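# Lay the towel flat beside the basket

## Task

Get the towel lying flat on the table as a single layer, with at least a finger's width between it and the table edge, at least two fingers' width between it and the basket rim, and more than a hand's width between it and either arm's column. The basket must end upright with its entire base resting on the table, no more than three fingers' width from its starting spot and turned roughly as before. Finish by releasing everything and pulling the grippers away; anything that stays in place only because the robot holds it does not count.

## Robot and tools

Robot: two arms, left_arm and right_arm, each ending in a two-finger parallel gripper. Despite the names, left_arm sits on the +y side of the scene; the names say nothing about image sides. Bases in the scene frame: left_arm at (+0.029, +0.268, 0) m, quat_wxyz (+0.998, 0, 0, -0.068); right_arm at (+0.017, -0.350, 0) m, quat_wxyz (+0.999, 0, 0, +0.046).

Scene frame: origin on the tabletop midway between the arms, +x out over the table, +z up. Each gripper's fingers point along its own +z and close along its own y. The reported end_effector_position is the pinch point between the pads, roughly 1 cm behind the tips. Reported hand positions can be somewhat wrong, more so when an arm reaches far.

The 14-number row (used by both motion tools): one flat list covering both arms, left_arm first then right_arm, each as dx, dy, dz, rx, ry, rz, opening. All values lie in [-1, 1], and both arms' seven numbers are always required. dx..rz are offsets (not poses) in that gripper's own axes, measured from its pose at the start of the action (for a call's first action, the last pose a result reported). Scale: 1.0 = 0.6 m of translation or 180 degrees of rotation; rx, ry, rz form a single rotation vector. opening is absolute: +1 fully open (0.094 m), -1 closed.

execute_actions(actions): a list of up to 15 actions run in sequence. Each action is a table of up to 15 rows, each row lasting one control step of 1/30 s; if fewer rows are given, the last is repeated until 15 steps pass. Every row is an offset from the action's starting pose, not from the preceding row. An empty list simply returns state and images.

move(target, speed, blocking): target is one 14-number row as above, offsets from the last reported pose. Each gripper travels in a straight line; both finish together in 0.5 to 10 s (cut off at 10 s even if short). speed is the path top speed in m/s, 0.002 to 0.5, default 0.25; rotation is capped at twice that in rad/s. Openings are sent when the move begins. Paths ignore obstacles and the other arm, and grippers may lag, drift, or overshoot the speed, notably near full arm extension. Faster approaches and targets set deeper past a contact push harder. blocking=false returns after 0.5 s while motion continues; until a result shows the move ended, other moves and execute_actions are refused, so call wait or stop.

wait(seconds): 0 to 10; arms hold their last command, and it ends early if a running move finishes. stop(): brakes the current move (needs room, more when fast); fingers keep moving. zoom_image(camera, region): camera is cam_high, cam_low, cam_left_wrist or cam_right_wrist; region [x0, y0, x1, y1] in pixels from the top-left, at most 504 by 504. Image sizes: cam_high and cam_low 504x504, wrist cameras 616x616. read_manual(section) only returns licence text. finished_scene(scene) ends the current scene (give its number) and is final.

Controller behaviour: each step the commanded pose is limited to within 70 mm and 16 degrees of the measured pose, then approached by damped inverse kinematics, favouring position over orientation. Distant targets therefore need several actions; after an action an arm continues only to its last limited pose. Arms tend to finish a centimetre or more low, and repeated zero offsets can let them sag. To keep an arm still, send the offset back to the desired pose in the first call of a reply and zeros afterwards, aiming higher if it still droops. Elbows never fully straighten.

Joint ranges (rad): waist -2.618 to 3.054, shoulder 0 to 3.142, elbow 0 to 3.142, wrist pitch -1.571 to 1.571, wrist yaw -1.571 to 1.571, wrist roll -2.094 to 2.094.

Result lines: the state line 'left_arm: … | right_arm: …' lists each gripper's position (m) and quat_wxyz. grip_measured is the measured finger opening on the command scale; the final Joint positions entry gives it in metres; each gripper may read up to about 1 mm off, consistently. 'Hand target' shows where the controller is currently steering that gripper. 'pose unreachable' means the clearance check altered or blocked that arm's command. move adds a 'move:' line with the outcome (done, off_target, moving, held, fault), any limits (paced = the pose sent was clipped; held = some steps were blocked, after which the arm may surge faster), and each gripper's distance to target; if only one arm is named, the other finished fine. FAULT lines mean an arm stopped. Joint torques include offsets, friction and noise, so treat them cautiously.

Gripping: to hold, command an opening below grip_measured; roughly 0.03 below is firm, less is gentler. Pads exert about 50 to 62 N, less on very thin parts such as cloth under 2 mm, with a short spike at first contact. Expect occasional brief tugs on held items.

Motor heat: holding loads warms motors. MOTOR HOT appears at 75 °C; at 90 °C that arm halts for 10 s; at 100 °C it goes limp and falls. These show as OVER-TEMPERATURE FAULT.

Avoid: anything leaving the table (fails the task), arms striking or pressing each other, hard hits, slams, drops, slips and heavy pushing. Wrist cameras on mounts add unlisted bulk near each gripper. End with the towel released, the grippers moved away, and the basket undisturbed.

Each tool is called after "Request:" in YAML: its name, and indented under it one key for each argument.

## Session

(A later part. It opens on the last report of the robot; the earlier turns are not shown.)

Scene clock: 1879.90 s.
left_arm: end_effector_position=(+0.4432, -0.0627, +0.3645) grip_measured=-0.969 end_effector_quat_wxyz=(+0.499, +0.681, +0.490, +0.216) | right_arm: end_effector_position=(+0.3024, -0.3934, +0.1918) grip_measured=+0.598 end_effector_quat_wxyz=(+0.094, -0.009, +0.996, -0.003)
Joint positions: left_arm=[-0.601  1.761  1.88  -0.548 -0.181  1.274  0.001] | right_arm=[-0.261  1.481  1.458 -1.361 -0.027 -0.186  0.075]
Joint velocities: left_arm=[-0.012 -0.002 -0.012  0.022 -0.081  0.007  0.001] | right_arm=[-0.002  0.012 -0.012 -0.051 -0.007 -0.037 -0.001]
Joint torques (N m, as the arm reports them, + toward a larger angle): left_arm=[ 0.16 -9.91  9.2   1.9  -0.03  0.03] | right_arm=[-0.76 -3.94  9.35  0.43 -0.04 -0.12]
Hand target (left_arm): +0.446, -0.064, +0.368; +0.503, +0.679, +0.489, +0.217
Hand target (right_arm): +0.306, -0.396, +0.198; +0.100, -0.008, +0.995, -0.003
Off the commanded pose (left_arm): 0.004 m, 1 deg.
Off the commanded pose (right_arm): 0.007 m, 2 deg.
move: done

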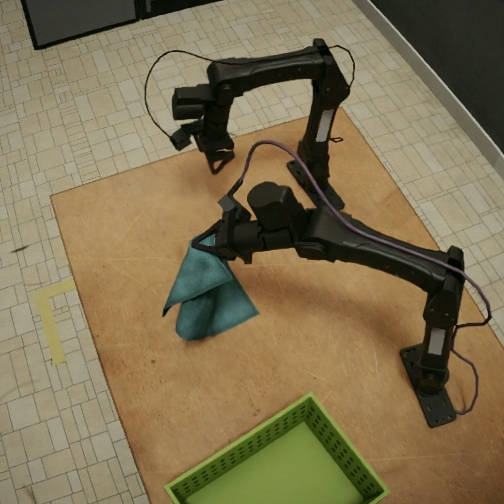

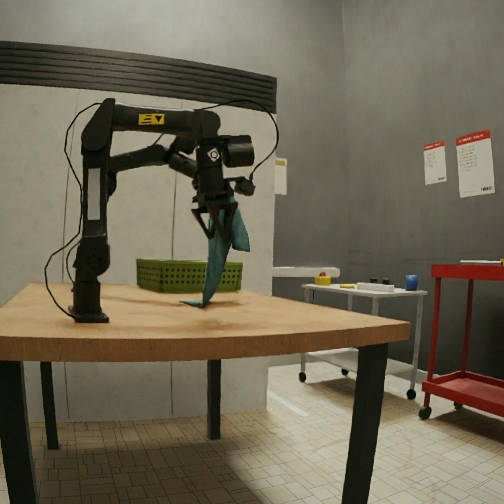

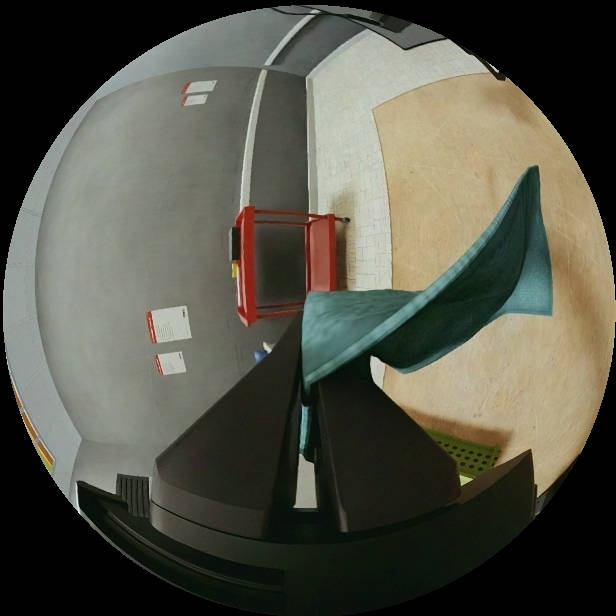

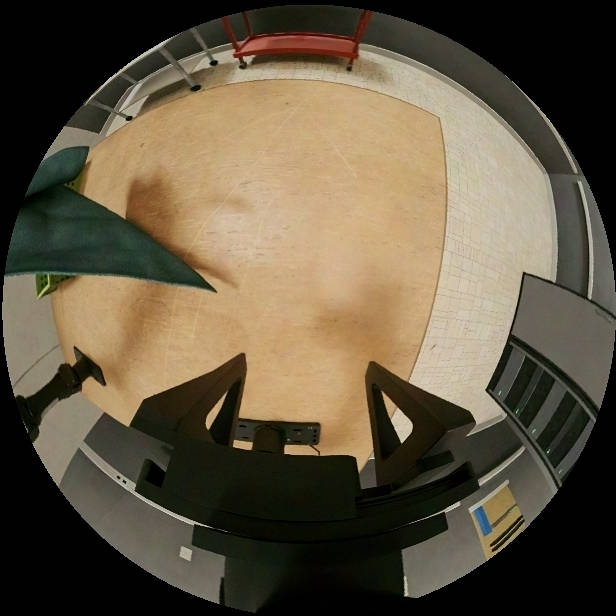

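Request:
move:
  target: [0,0,0.012,0,0,0,-1, -0.105,0.05,0.04,0,0,-0.5,0.6]
  speed: 0.2

Scene clock: 1889.60 s.
left_arm: end_effector_position=(+0.4453, -0.0646, +0.3588) grip_measured=-0.969 end_effector_quat_wxyz=(+0.494, +0.684, +0.491, +0.215) | right_arm: end_effector_position=(+0.3598, -0.3649, +0.1742) grip_measured=+0.598 end_effector_quat_wxyz=(+0.058, -0.704, +0.705, -0.058)
Joint positions: left_arm=[-0.601  1.773  1.88  -0.547 -0.181  1.274  0.001] | right_arm=[-0.141  1.697  1.612 -1.321 -0.008 -1.619  0.075]
Joint velocities: left_arm=[-0.002  0.002 -0.002  0.037  0.037 -0.022  0.001] | right_arm=[-0.017  0.007 -0.007 -0.022 -0.007 -0.007 -0.   ]
Joint torques (N m, as the arm reports them, + toward a larger angle): left_arm=[ 0.29 -9.66  9.48  1.95 -0.04  0.05] | right_arm=[ 0.79 -5.64  9.31  0.53  0.03 -0.1 ]
Hand target (left_arm): +0.449, -0.066, +0.361; +0.499, +0.681, +0.490, +0.216
Hand target (right_arm): +0.368, -0.362, +0.180; -0.066, +0.710, -0.697, +0.068
Off the commanded pose (left_arm): 0.005 m, 1 deg.
Off the commanded pose (right_arm): 0.010 m, 2 deg.
move: done

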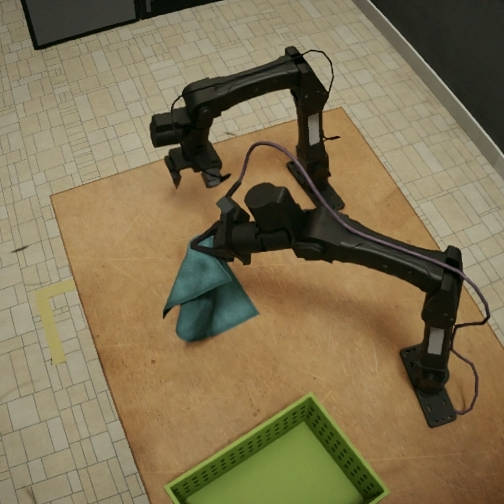

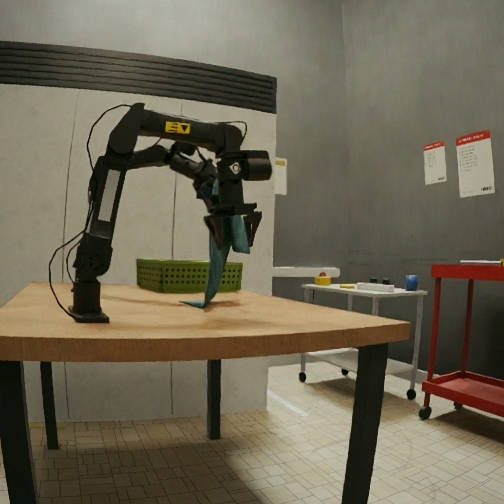

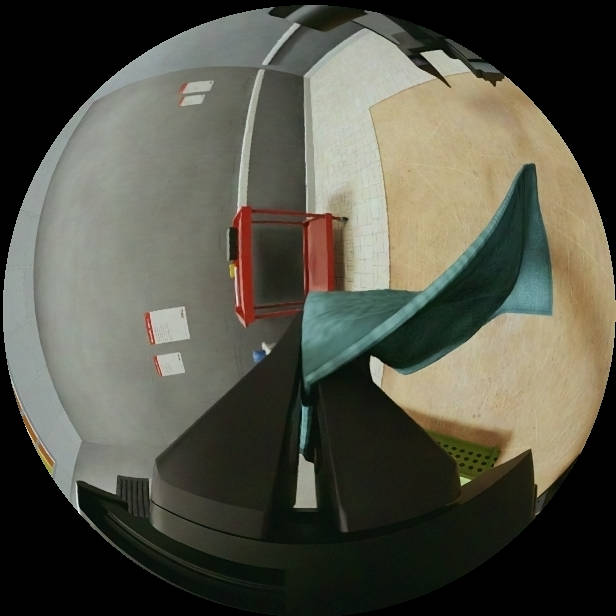

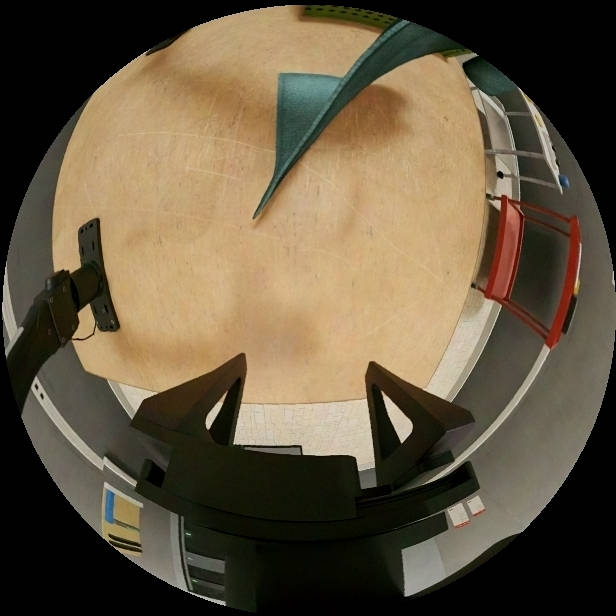

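Request:
move:
  target: [0,0,0.0,0,0,0,-1, 0.02,0.03,0.03,-0.09,-0.35,0,0.7]
  speed: 0.15

Scene clock: 1905.73 s.
left_arm: end_effector_position=(+0.4453, -0.0646, +0.3588) grip_measured=-0.969 end_effector_quat_wxyz=(+0.494, +0.684, +0.491, +0.215) | right_arm: end_effector_position=(+0.3455, -0.3770, +0.1515) grip_measured=+0.698 end_effector_quat_wxyz=(+0.328, -0.609, +0.677, +0.252)
Joint positions: left_arm=[-0.601  1.773  1.88  -0.547 -0.181  1.274  0.001] | right_arm=[-0.575  1.941  1.583 -1.541 -0.803 -2.089  0.08 ]
Joint velocities: left_arm=[ 0.012 -0.002 -0.002 -0.022  0.066  0.022  0.001] | right_arm=[ 0.017 -0.022  0.017  0.022 -0.022  0.007 -0.001]
Joint torques (N m, as the arm reports them, + toward a larger angle): left_arm=[  0.14 -10.59   8.15   1.88  -0.02   0.01] | right_arm=[-0.88 -7.04  4.76 -0.44 -0.5  -0.07]
Hand target (left_arm): +0.445, -0.065, +0.359; +0.494, +0.684, +0.491, +0.215
Hand target (right_arm): +0.344, -0.376, +0.152; +0.337, -0.595, +0.679, +0.266
Off the commanded pose (left_arm): 0.000 m, 0 deg.
Off the commanded pose (right_arm): 0.002 m, 22 deg; orientation clipped at the last step of the last action.
joint sent to its limit (right arm) — the command would take joint 4 (wrist pitch) past its lower limit and joint 6 (wrist roll) past its lower limit, so those joints were sent only as far as their limits.
move: off_target (right_arm); limits=paced

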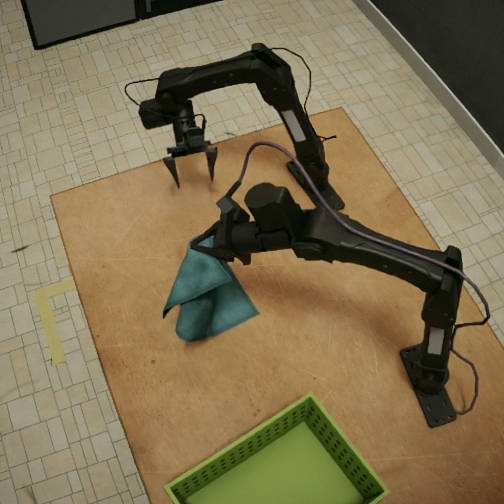

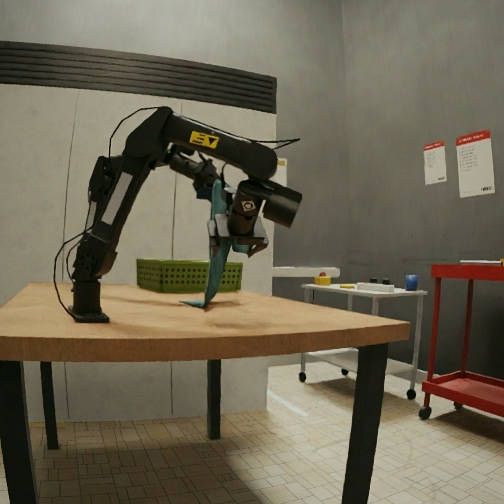

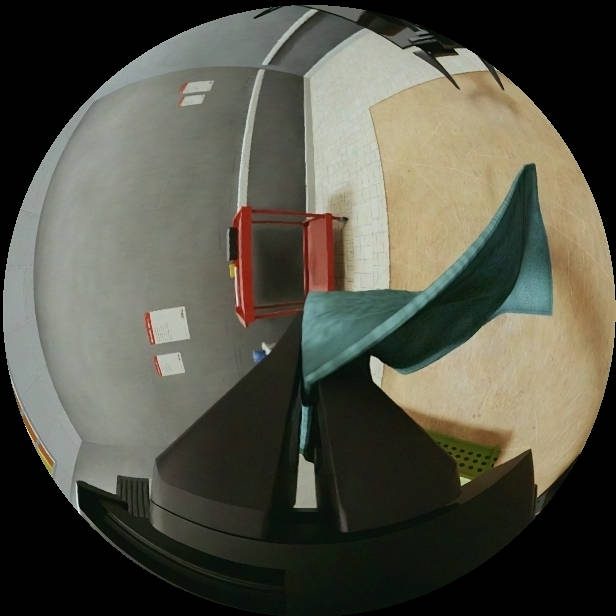

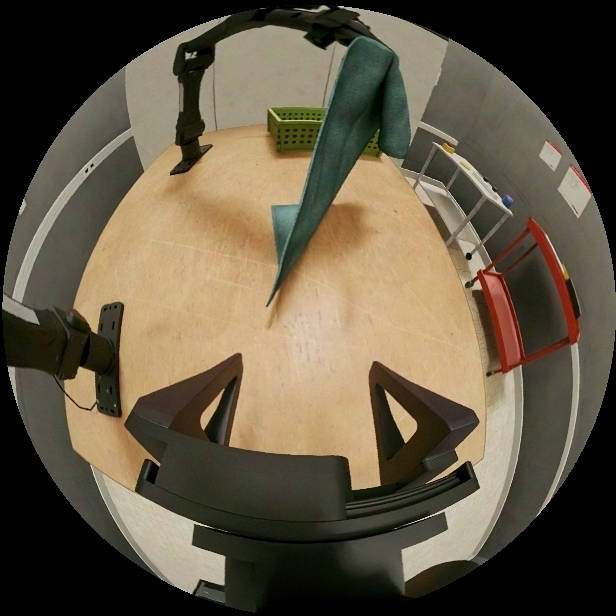

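Request:
move:
  target: [0,0,0.0,0,0,0,-1, -0.1,0.05,0.167,0,0,0,0.7]
  speed: 0.1

Scene clock: 1922.00 s.
left_arm: end_effector_position=(+0.4453, -0.0646, +0.3588) grip_measured=-0.969 end_effector_quat_wxyz=(+0.494, +0.684, +0.491, +0.215) | right_arm: end_effector_position=(+0.3330, -0.2640, +0.1205) grip_measured=+0.698 end_effector_quat_wxyz=(+0.315, -0.606, +0.683, +0.257)
Joint positions: left_arm=[-0.601  1.773  1.88  -0.547 -0.181  1.274  0.001] | right_arm=[-0.244  1.705  1.183 -1.04  -0.838 -1.601  0.08 ]
Joint velocities: left_arm=[-0.007 -0.002  0.012  0.007 -0.066  0.022 -0.001] | right_arm=[-0.012  0.007 -0.032  0.095 -0.037  0.022  0.001]
Joint torques (N m, as the arm reports them, + toward a larger angle): left_arm=[  0.05 -10.54   8.11   1.87  -0.06   0.03] | right_arm=[ 0.67 -8.72  5.33  0.29 -0.53  0.1 ]
Hand target (left_arm): +0.445, -0.065, +0.359; +0.494, +0.684, +0.491, +0.215
Hand target (right_arm): +0.332, -0.259, +0.131; +0.331, -0.608, +0.676, +0.254
Off the commanded pose (left_arm): 0.000 m, 0 deg.
Off the commanded pose (right_arm): 0.010 m, 2 deg.
move: done

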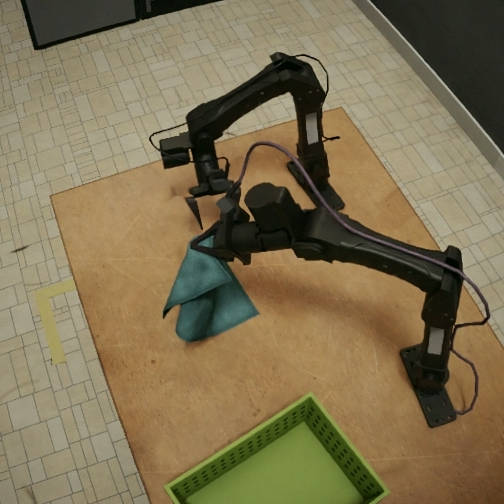

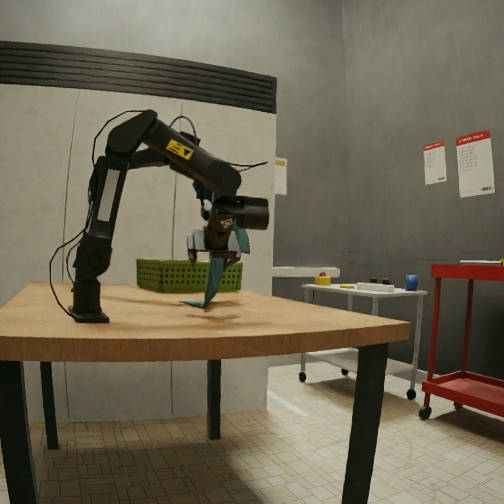

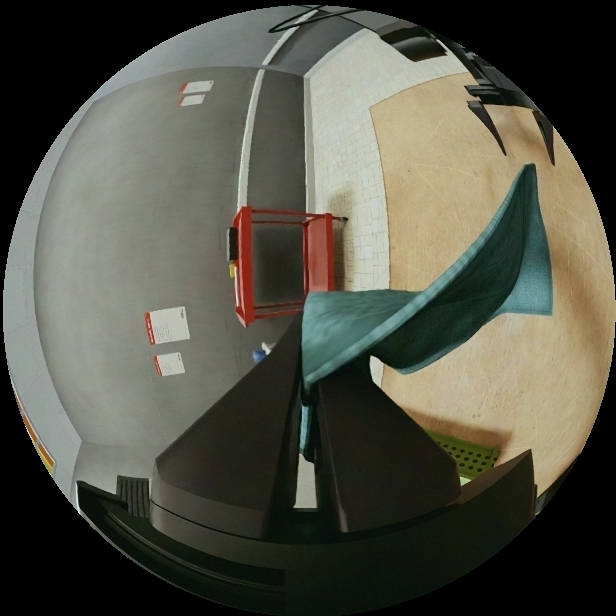

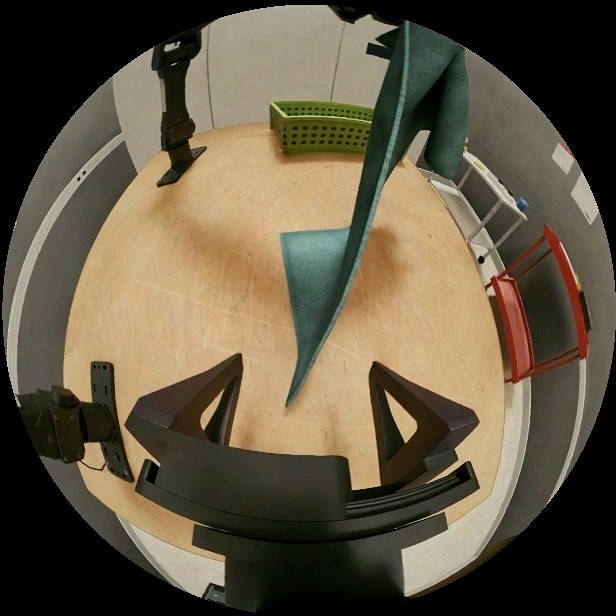

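Request:
move:
  target: [0,0,0.0,0,0,0,-1, -0.015,-0.02,0.10,0,0,0,0.7]
  speed: 0.05

Scene clock: 1936.90 s.
left_arm: end_effector_position=(+0.4453, -0.0646, +0.3588) grip_measured=-0.969 end_effector_quat_wxyz=(+0.494, +0.684, +0.491, +0.215) | right_arm: end_effector_position=(+0.3542, -0.2193, +0.0919) grip_measured=+0.698 end_effector_quat_wxyz=(+0.319, -0.607, +0.683, +0.251)
Joint positions: left_arm=[-0.601  1.773  1.88  -0.547 -0.181  1.274  0.001] | right_arm=[-0.092  1.753  1.115 -0.739 -0.819 -1.369  0.08 ]
Joint velocities: left_arm=[-0.017  0.012  0.007 -0.051 -0.037 -0.007 -0.001] | right_arm=[ 0.002 -0.012  0.017  0.007  0.022  0.007 -0.001]
Joint torques (N m, as the arm reports them, + toward a larger angle): left_arm=[  0.04 -10.84   8.26   1.87  -0.06   0.01] | right_arm=[ 0.63 -5.95  5.49  0.58 -0.42  0.13]
Hand target (left_arm): +0.445, -0.065, +0.359; +0.494, +0.684, +0.491, +0.215
Hand target (right_arm): +0.352, -0.215, +0.088; +0.316, -0.606, +0.683, +0.258
Off the commanded pose (left_arm): 0.000 m, 0 deg.
Off the commanded pose (right_arm): 0.006 m, 1 deg.
move: done

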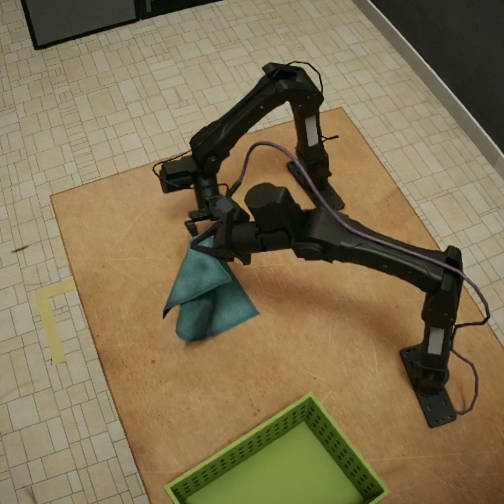

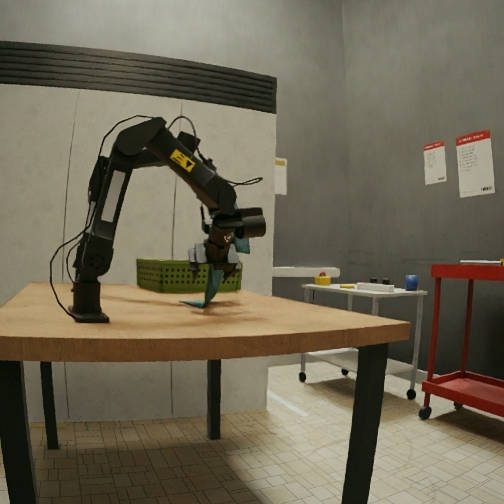

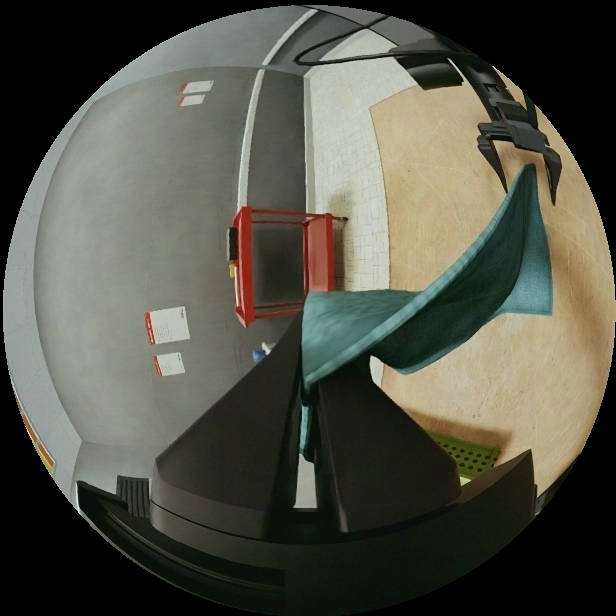

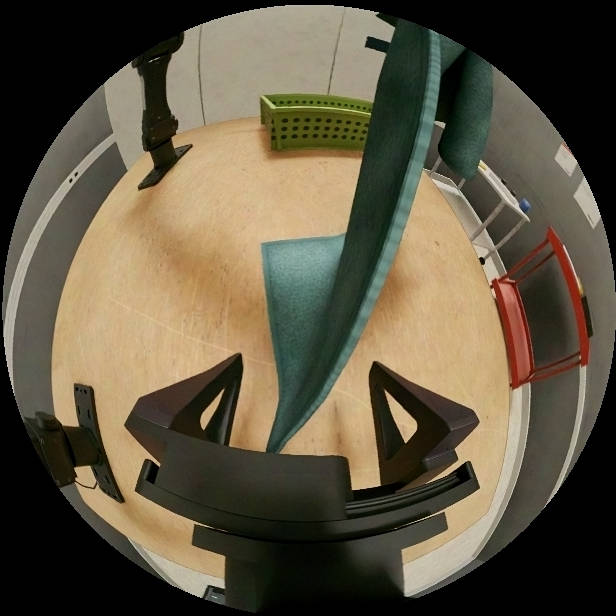

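Request:
zoom_image:
  camera: "cam_low"
  region: [150, 200, 290, 320]

Request:
zoom_image:
  camera: "cam_left_wrist"
  region: [400, 60, 616, 330]

Region (150, 200, 290, 320) of cam_low's 504x504 image, scaled by 3.600, with more detail than that image has; it fills the top 432 rows of this view, and the rest is white.

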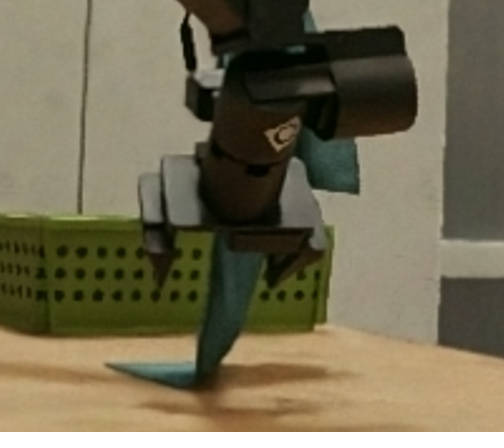

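Region (400, 60, 616, 330) of cam_left_wrist's 616x616 image, scaled by 1.867, with more detail than that image has; it fills the left 403 columns of this view, and the rest is white.

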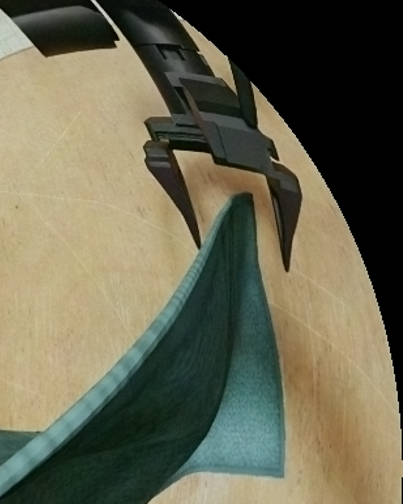

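Request:
move:
  target: [0,0,0.0,0,0,0,-1, -0.01,-0.02,0.045,0,0,0,0.7]
  speed: 0.04

Scene clock: 1949.00 s.
left_arm: end_effector_position=(+0.4453, -0.0646, +0.3588) grip_measured=-0.969 end_effector_quat_wxyz=(+0.494, +0.684, +0.491, +0.215) | right_arm: end_effector_position=(+0.3645, -0.2018, +0.0761) grip_measured=+0.698 end_effector_quat_wxyz=(+0.313, -0.604, +0.688, +0.252)
Joint positions: left_arm=[-0.601  1.773  1.88  -0.547 -0.181  1.274  0.001] | right_arm=[-0.035  1.808  1.115 -0.636 -0.8   -1.283  0.08 ]
Joint velocities: left_arm=[-0.017 -0.017  0.007  0.037 -0.007 -0.037  0.001] | right_arm=[-0.022 -0.007 -0.007  0.037 -0.022  0.022  0.001]
Joint torques (N m, as the arm reports them, + toward a larger angle): left_arm=[  0.04 -10.64   8.19   1.87  -0.05   0.01] | right_arm=[ 1.01 -6.29  7.8   0.62 -0.47  0.02]
Hand target (left_arm): +0.445, -0.065, +0.359; +0.494, +0.684, +0.491, +0.215
Hand target (right_arm): +0.370, -0.197, +0.079; +0.320, -0.607, +0.683, +0.252
Off the commanded pose (left_arm): 0.000 m, 0 deg.
Off the commanded pose (right_arm): 0.008 m, 1 deg.
move: done

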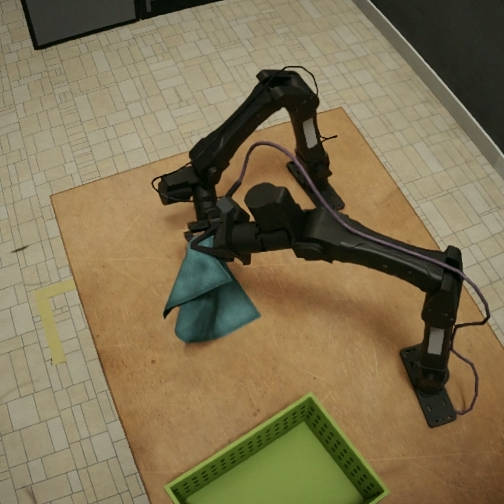

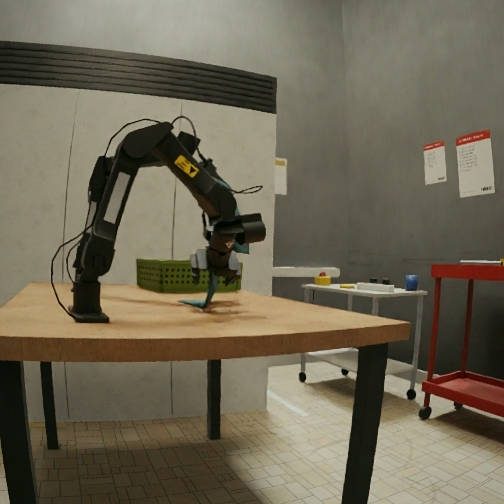

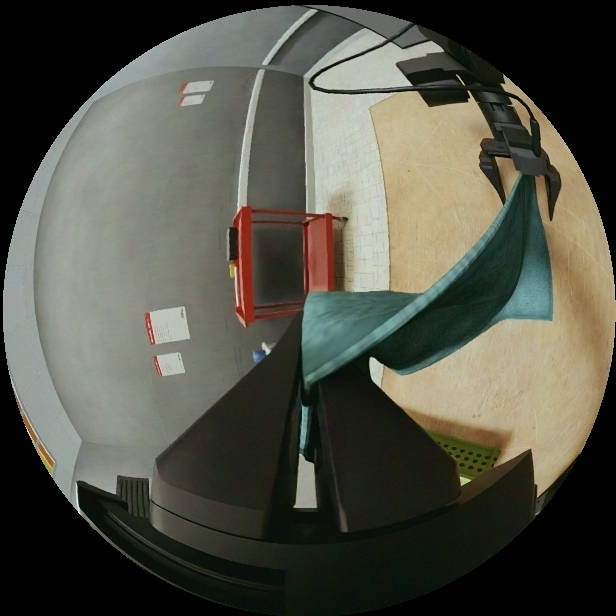

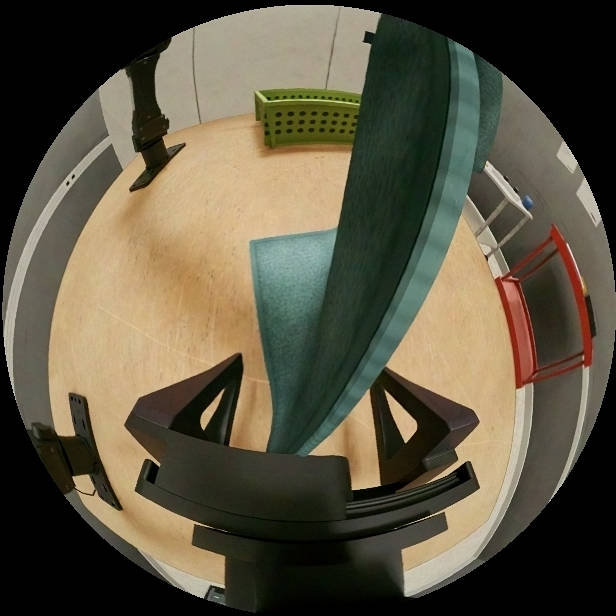

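Request:
execute_actions:
  actions:
    - [[0,0,0,0,0,0,-1, -0.01,-0.02,0.01,0,0,0,0.3],[0,0,0,0,0,0,-1, -0.01,-0.02,0.01,0,0,0,0.1],[0,0,0,0,0,0,-1, -0.01,-0.02,0.01,0,0,0,-0.1],[0,0,0,0,0,0,-1, -0.01,-0.02,0.01,0,0,0,-0.3],[0,0,0,0,0,0,-1, -0.01,-0.02,0.01,0,0,0,-0.5]]

Scene clock: 1954.73 s.
left_arm: end_effector_position=(+0.4453, -0.0646, +0.3588) grip_measured=-0.969 end_effector_quat_wxyz=(+0.494, +0.684, +0.491, +0.215) | right_arm: end_effector_position=(+0.3710, -0.2004, +0.0710) grip_measured=-0.497 end_effector_quat_wxyz=(+0.307, -0.601, +0.694, +0.253)
Joint positions: left_arm=[-0.601  1.773  1.88  -0.547 -0.181  1.274  0.001] | right_arm=[-0.029  1.841  1.141 -0.633 -0.79  -1.265  0.024]
Joint velocities: left_arm=[ 0.002 -0.007 -0.012 -0.051  0.022  0.007 -0.002] | right_arm=[-0.002  0.007 -0.022 -0.037  0.022  0.022 -0.001]
Joint torques (N m, as the arm reports them, + toward a larger angle): left_arm=[  0.04 -10.59   8.15   1.86  -0.05   0.01] | right_arm=[ 0.81 -6.69  8.86  0.56 -0.37  0.07]
Hand target (left_arm): +0.445, -0.065, +0.359; +0.494, +0.684, +0.491, +0.215
Hand target (right_arm): +0.377, -0.195, +0.077; +0.314, -0.604, +0.688, +0.252
Off the commanded pose (left_arm): 0.000 m, 0 deg.
Off the commanded pose (right_arm): 0.010 m, 1 deg.

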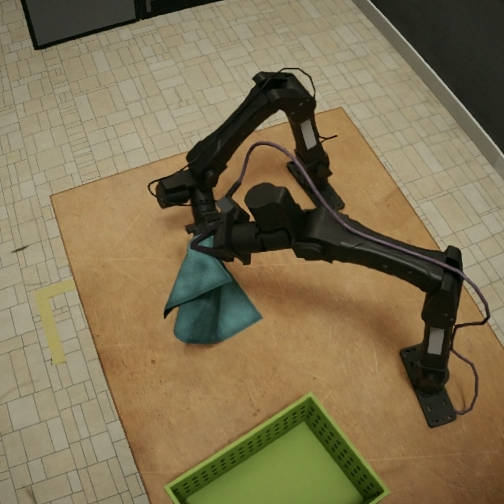

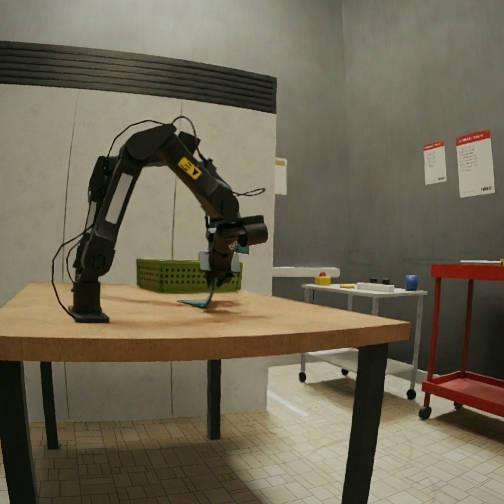

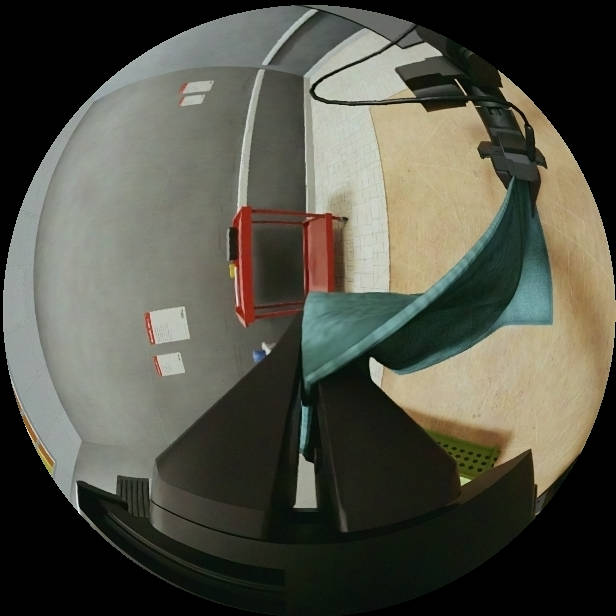

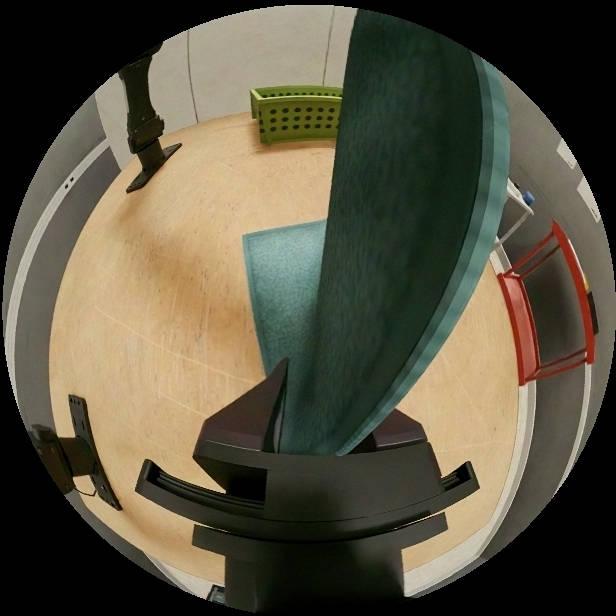

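Request:
execute_actions:
  actions:
    - [[0,0,0,0,0,0,-1, -0.015,0,0.0,0,0,0,-0.7],[0,0,0,0,0,0,-1, -0.015,0,0.0,0,0,0,-0.85],[0,0,0,0,0,0,-1, -0.015,0,0.0,0,0,0,-1]]
    - [[0,0,0,0,0,0,-1, 0,0,0.0,0,0,0,-1]]

Scene clock: 1960.13 s.
left_arm: end_effector_position=(+0.4453, -0.0646, +0.3588) grip_measured=-0.969 end_effector_quat_wxyz=(+0.494, +0.684, +0.491, +0.215) | right_arm: end_effector_position=(+0.3704, -0.1993, +0.0695) grip_measured=-0.979 end_effector_quat_wxyz=(+0.301, -0.598, +0.699, +0.252)
Joint positions: left_arm=[-0.601  1.773  1.88  -0.547 -0.181  1.274  0.001] | right_arm=[-0.021  1.841  1.141 -0.633 -0.778 -1.248  0.001]
Joint velocities: left_arm=[ 0.017 -0.012 -0.002 -0.022 -0.095  0.037 -0.001] | right_arm=[-0.002 -0.007 -0.002 -0.037 -0.037 -0.037 -0.001]
Joint torques (N m, as the arm reports them, + toward a larger angle): left_arm=[  0.07 -10.65   8.18   1.88  -0.03   0.03] | right_arm=[ 0.   -7.25  6.13  0.56 -0.36 -0.01]
Hand target (left_arm): +0.445, -0.065, +0.359; +0.494, +0.684, +0.491, +0.215
Hand target (right_arm): +0.370, -0.199, +0.070; +0.301, -0.598, +0.698, +0.253
Off the commanded pose (left_arm): 0.000 m, 0 deg.
Off the commanded pose (right_arm): 0.001 m, 0 deg.

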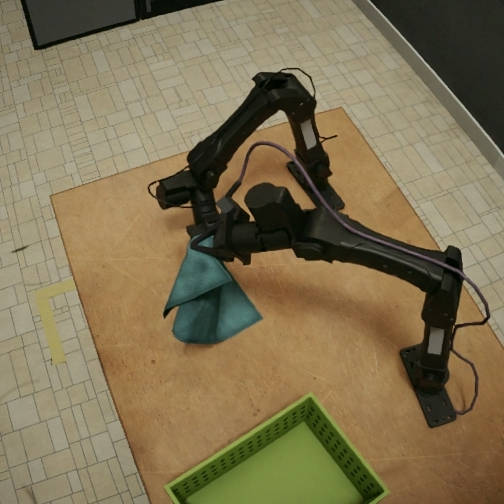

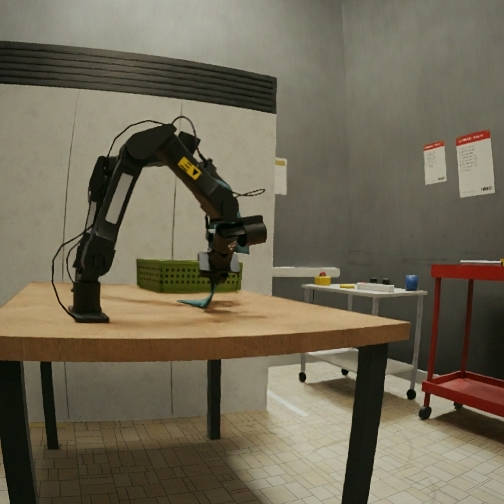

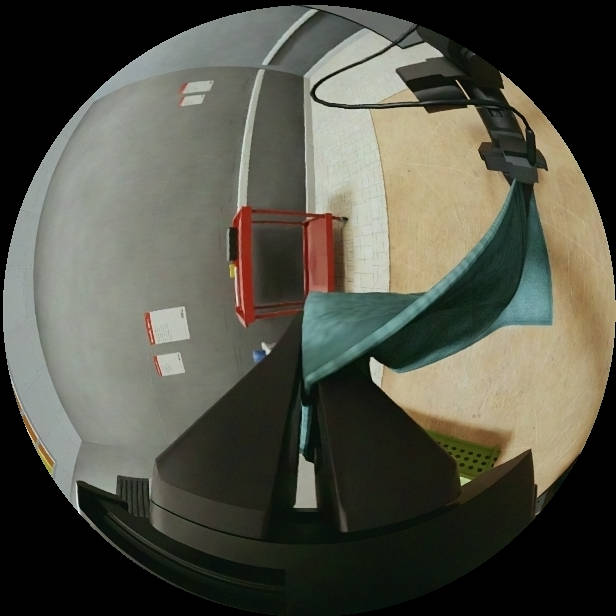

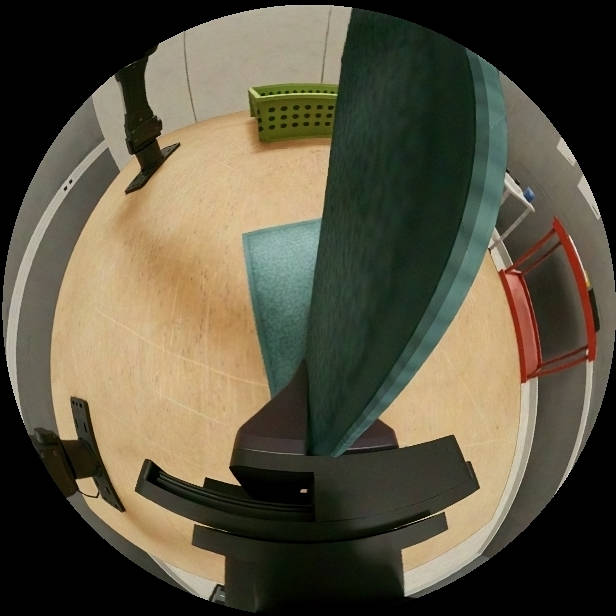

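Request:
move:
  target: [0,0,0.0,0,0,0,-1, -0.124,-0.215,-0.469,0.134,0.237,-0.112,-1]
  speed: 0.1

Scene clock: 1980.30 s.
left_arm: end_effector_position=(+0.4453, -0.0646, +0.3588) grip_measured=-0.969 end_effector_quat_wxyz=(+0.494, +0.684, +0.491, +0.215) | right_arm: end_effector_position=(+0.4748, -0.3637, +0.3157) grip_measured=-0.979 end_effector_quat_wxyz=(-0.196, +0.682, -0.678, +0.193)
Joint positions: left_arm=[-0.601  1.773  1.88  -0.547 -0.181  1.274  0.001] | right_arm=[-0.134  2.07   2.604 -1.548 -0.029 -1.612  0.001]
Joint velocities: left_arm=[-0.012  0.022 -0.002  0.007  0.051 -0.007  0.   ] | right_arm=[-0.022 -0.007 -0.032 -0.095  0.007 -0.051 -0.   ]
Joint torques (N m, as the arm reports them, + toward a larger angle): left_arm=[  0.03 -10.62   8.23   1.86  -0.05   0.02] | right_arm=[-0.8  -7.67  8.03  1.03  0.01 -0.02]
Hand target (left_arm): +0.445, -0.065, +0.359; +0.494, +0.684, +0.491, +0.215
Hand target (right_arm): +0.476, -0.369, +0.319; -0.196, +0.679, -0.679, +0.199
Off the commanded pose (left_arm): 0.000 m, 0 deg.
Off the commanded pose (right_arm): 0.007 m, 2 deg.
joint sent to its limit (right arm) — the command would take joint 4 (wrist pitch) past its lower limit, so that joint was sent only as far as its limit.
move: done

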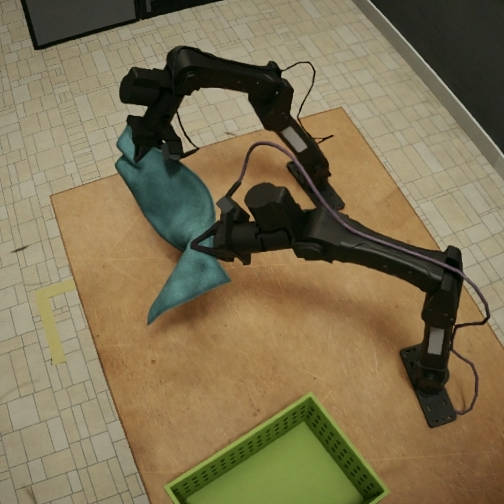

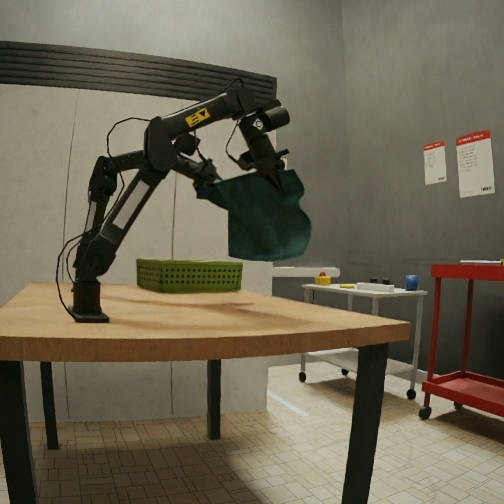

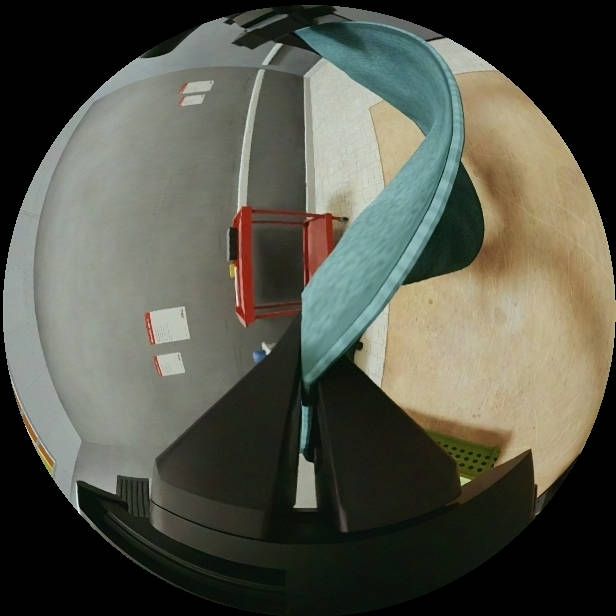

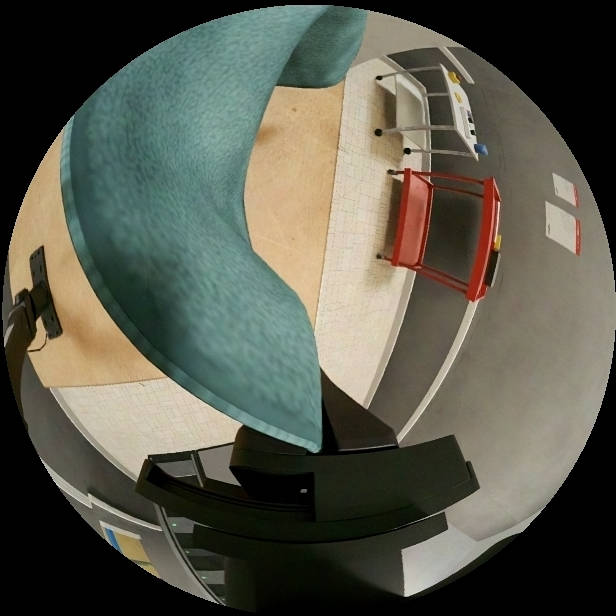

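Request:
move:
  target: [0.132,-0.018,0.056,0.0495,0.153,-0.022,-1, -0.007,-0.04,0.015,0.083,0,0,-1]
  speed: 0.06

Scene clock: 2004.43 s.
left_arm: end_effector_position=(+0.4967, -0.0197, +0.3167) grip_measured=-0.969 end_effector_quat_wxyz=(+0.323, +0.644, +0.622, +0.308) | right_arm: end_effector_position=(+0.5032, -0.3653, +0.3010) grip_measured=-0.979 end_effector_quat_wxyz=(+0.262, -0.657, +0.655, -0.265)
Joint positions: left_arm=[-0.581  2.167  2.495 -1.097 -0.521  1.116  0.001] | right_arm=[-0.134  1.822  2.017 -1.002 -0.026 -1.606  0.001]
Joint velocities: left_arm=[ 0.002  0.007  0.032 -0.081  0.037 -0.11  -0.001] | right_arm=[ 0.002 -0.007  0.002 -0.022 -0.037 -0.037 -0.001]
Joint torques (N m, as the arm reports them, + toward a larger angle): left_arm=[  0.78 -12.59   9.84   1.33  -0.51  -0.12] | right_arm=[  0.75 -10.65   6.5    1.43  -0.05   0.09]
Hand target (left_arm): +0.499, -0.010, +0.320; +0.317, +0.634, +0.631, +0.316
Hand target (right_arm): +0.499, -0.359, +0.320; -0.283, +0.651, -0.647, +0.278
Off the commanded pose (left_arm): 0.011 m, 2 deg.
Off the commanded pose (right_arm): 0.021 m, 3 deg.
move: off_target (left_arm, right_arm)

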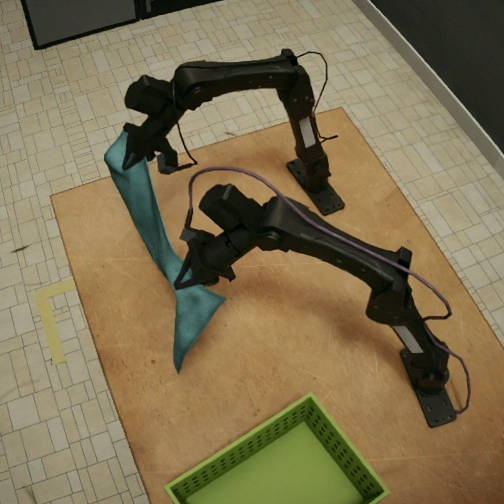

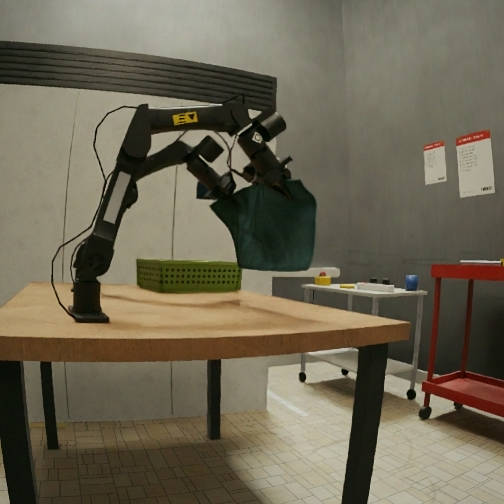

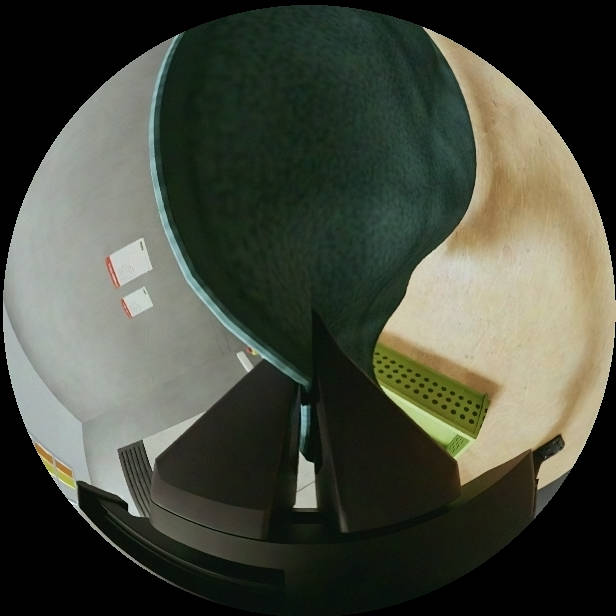

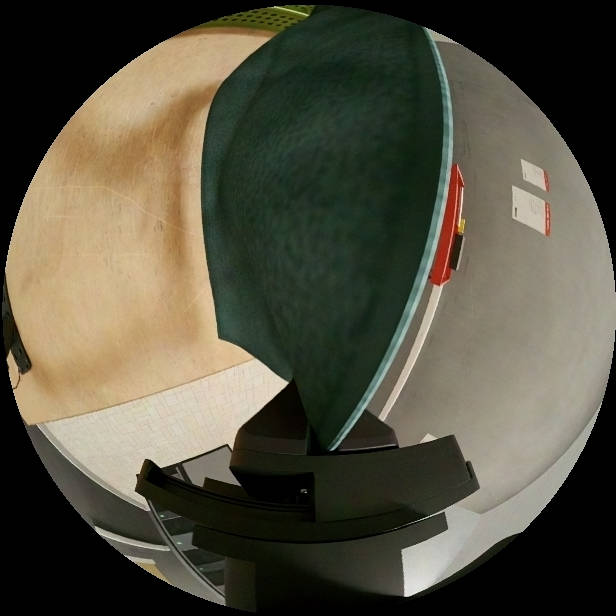

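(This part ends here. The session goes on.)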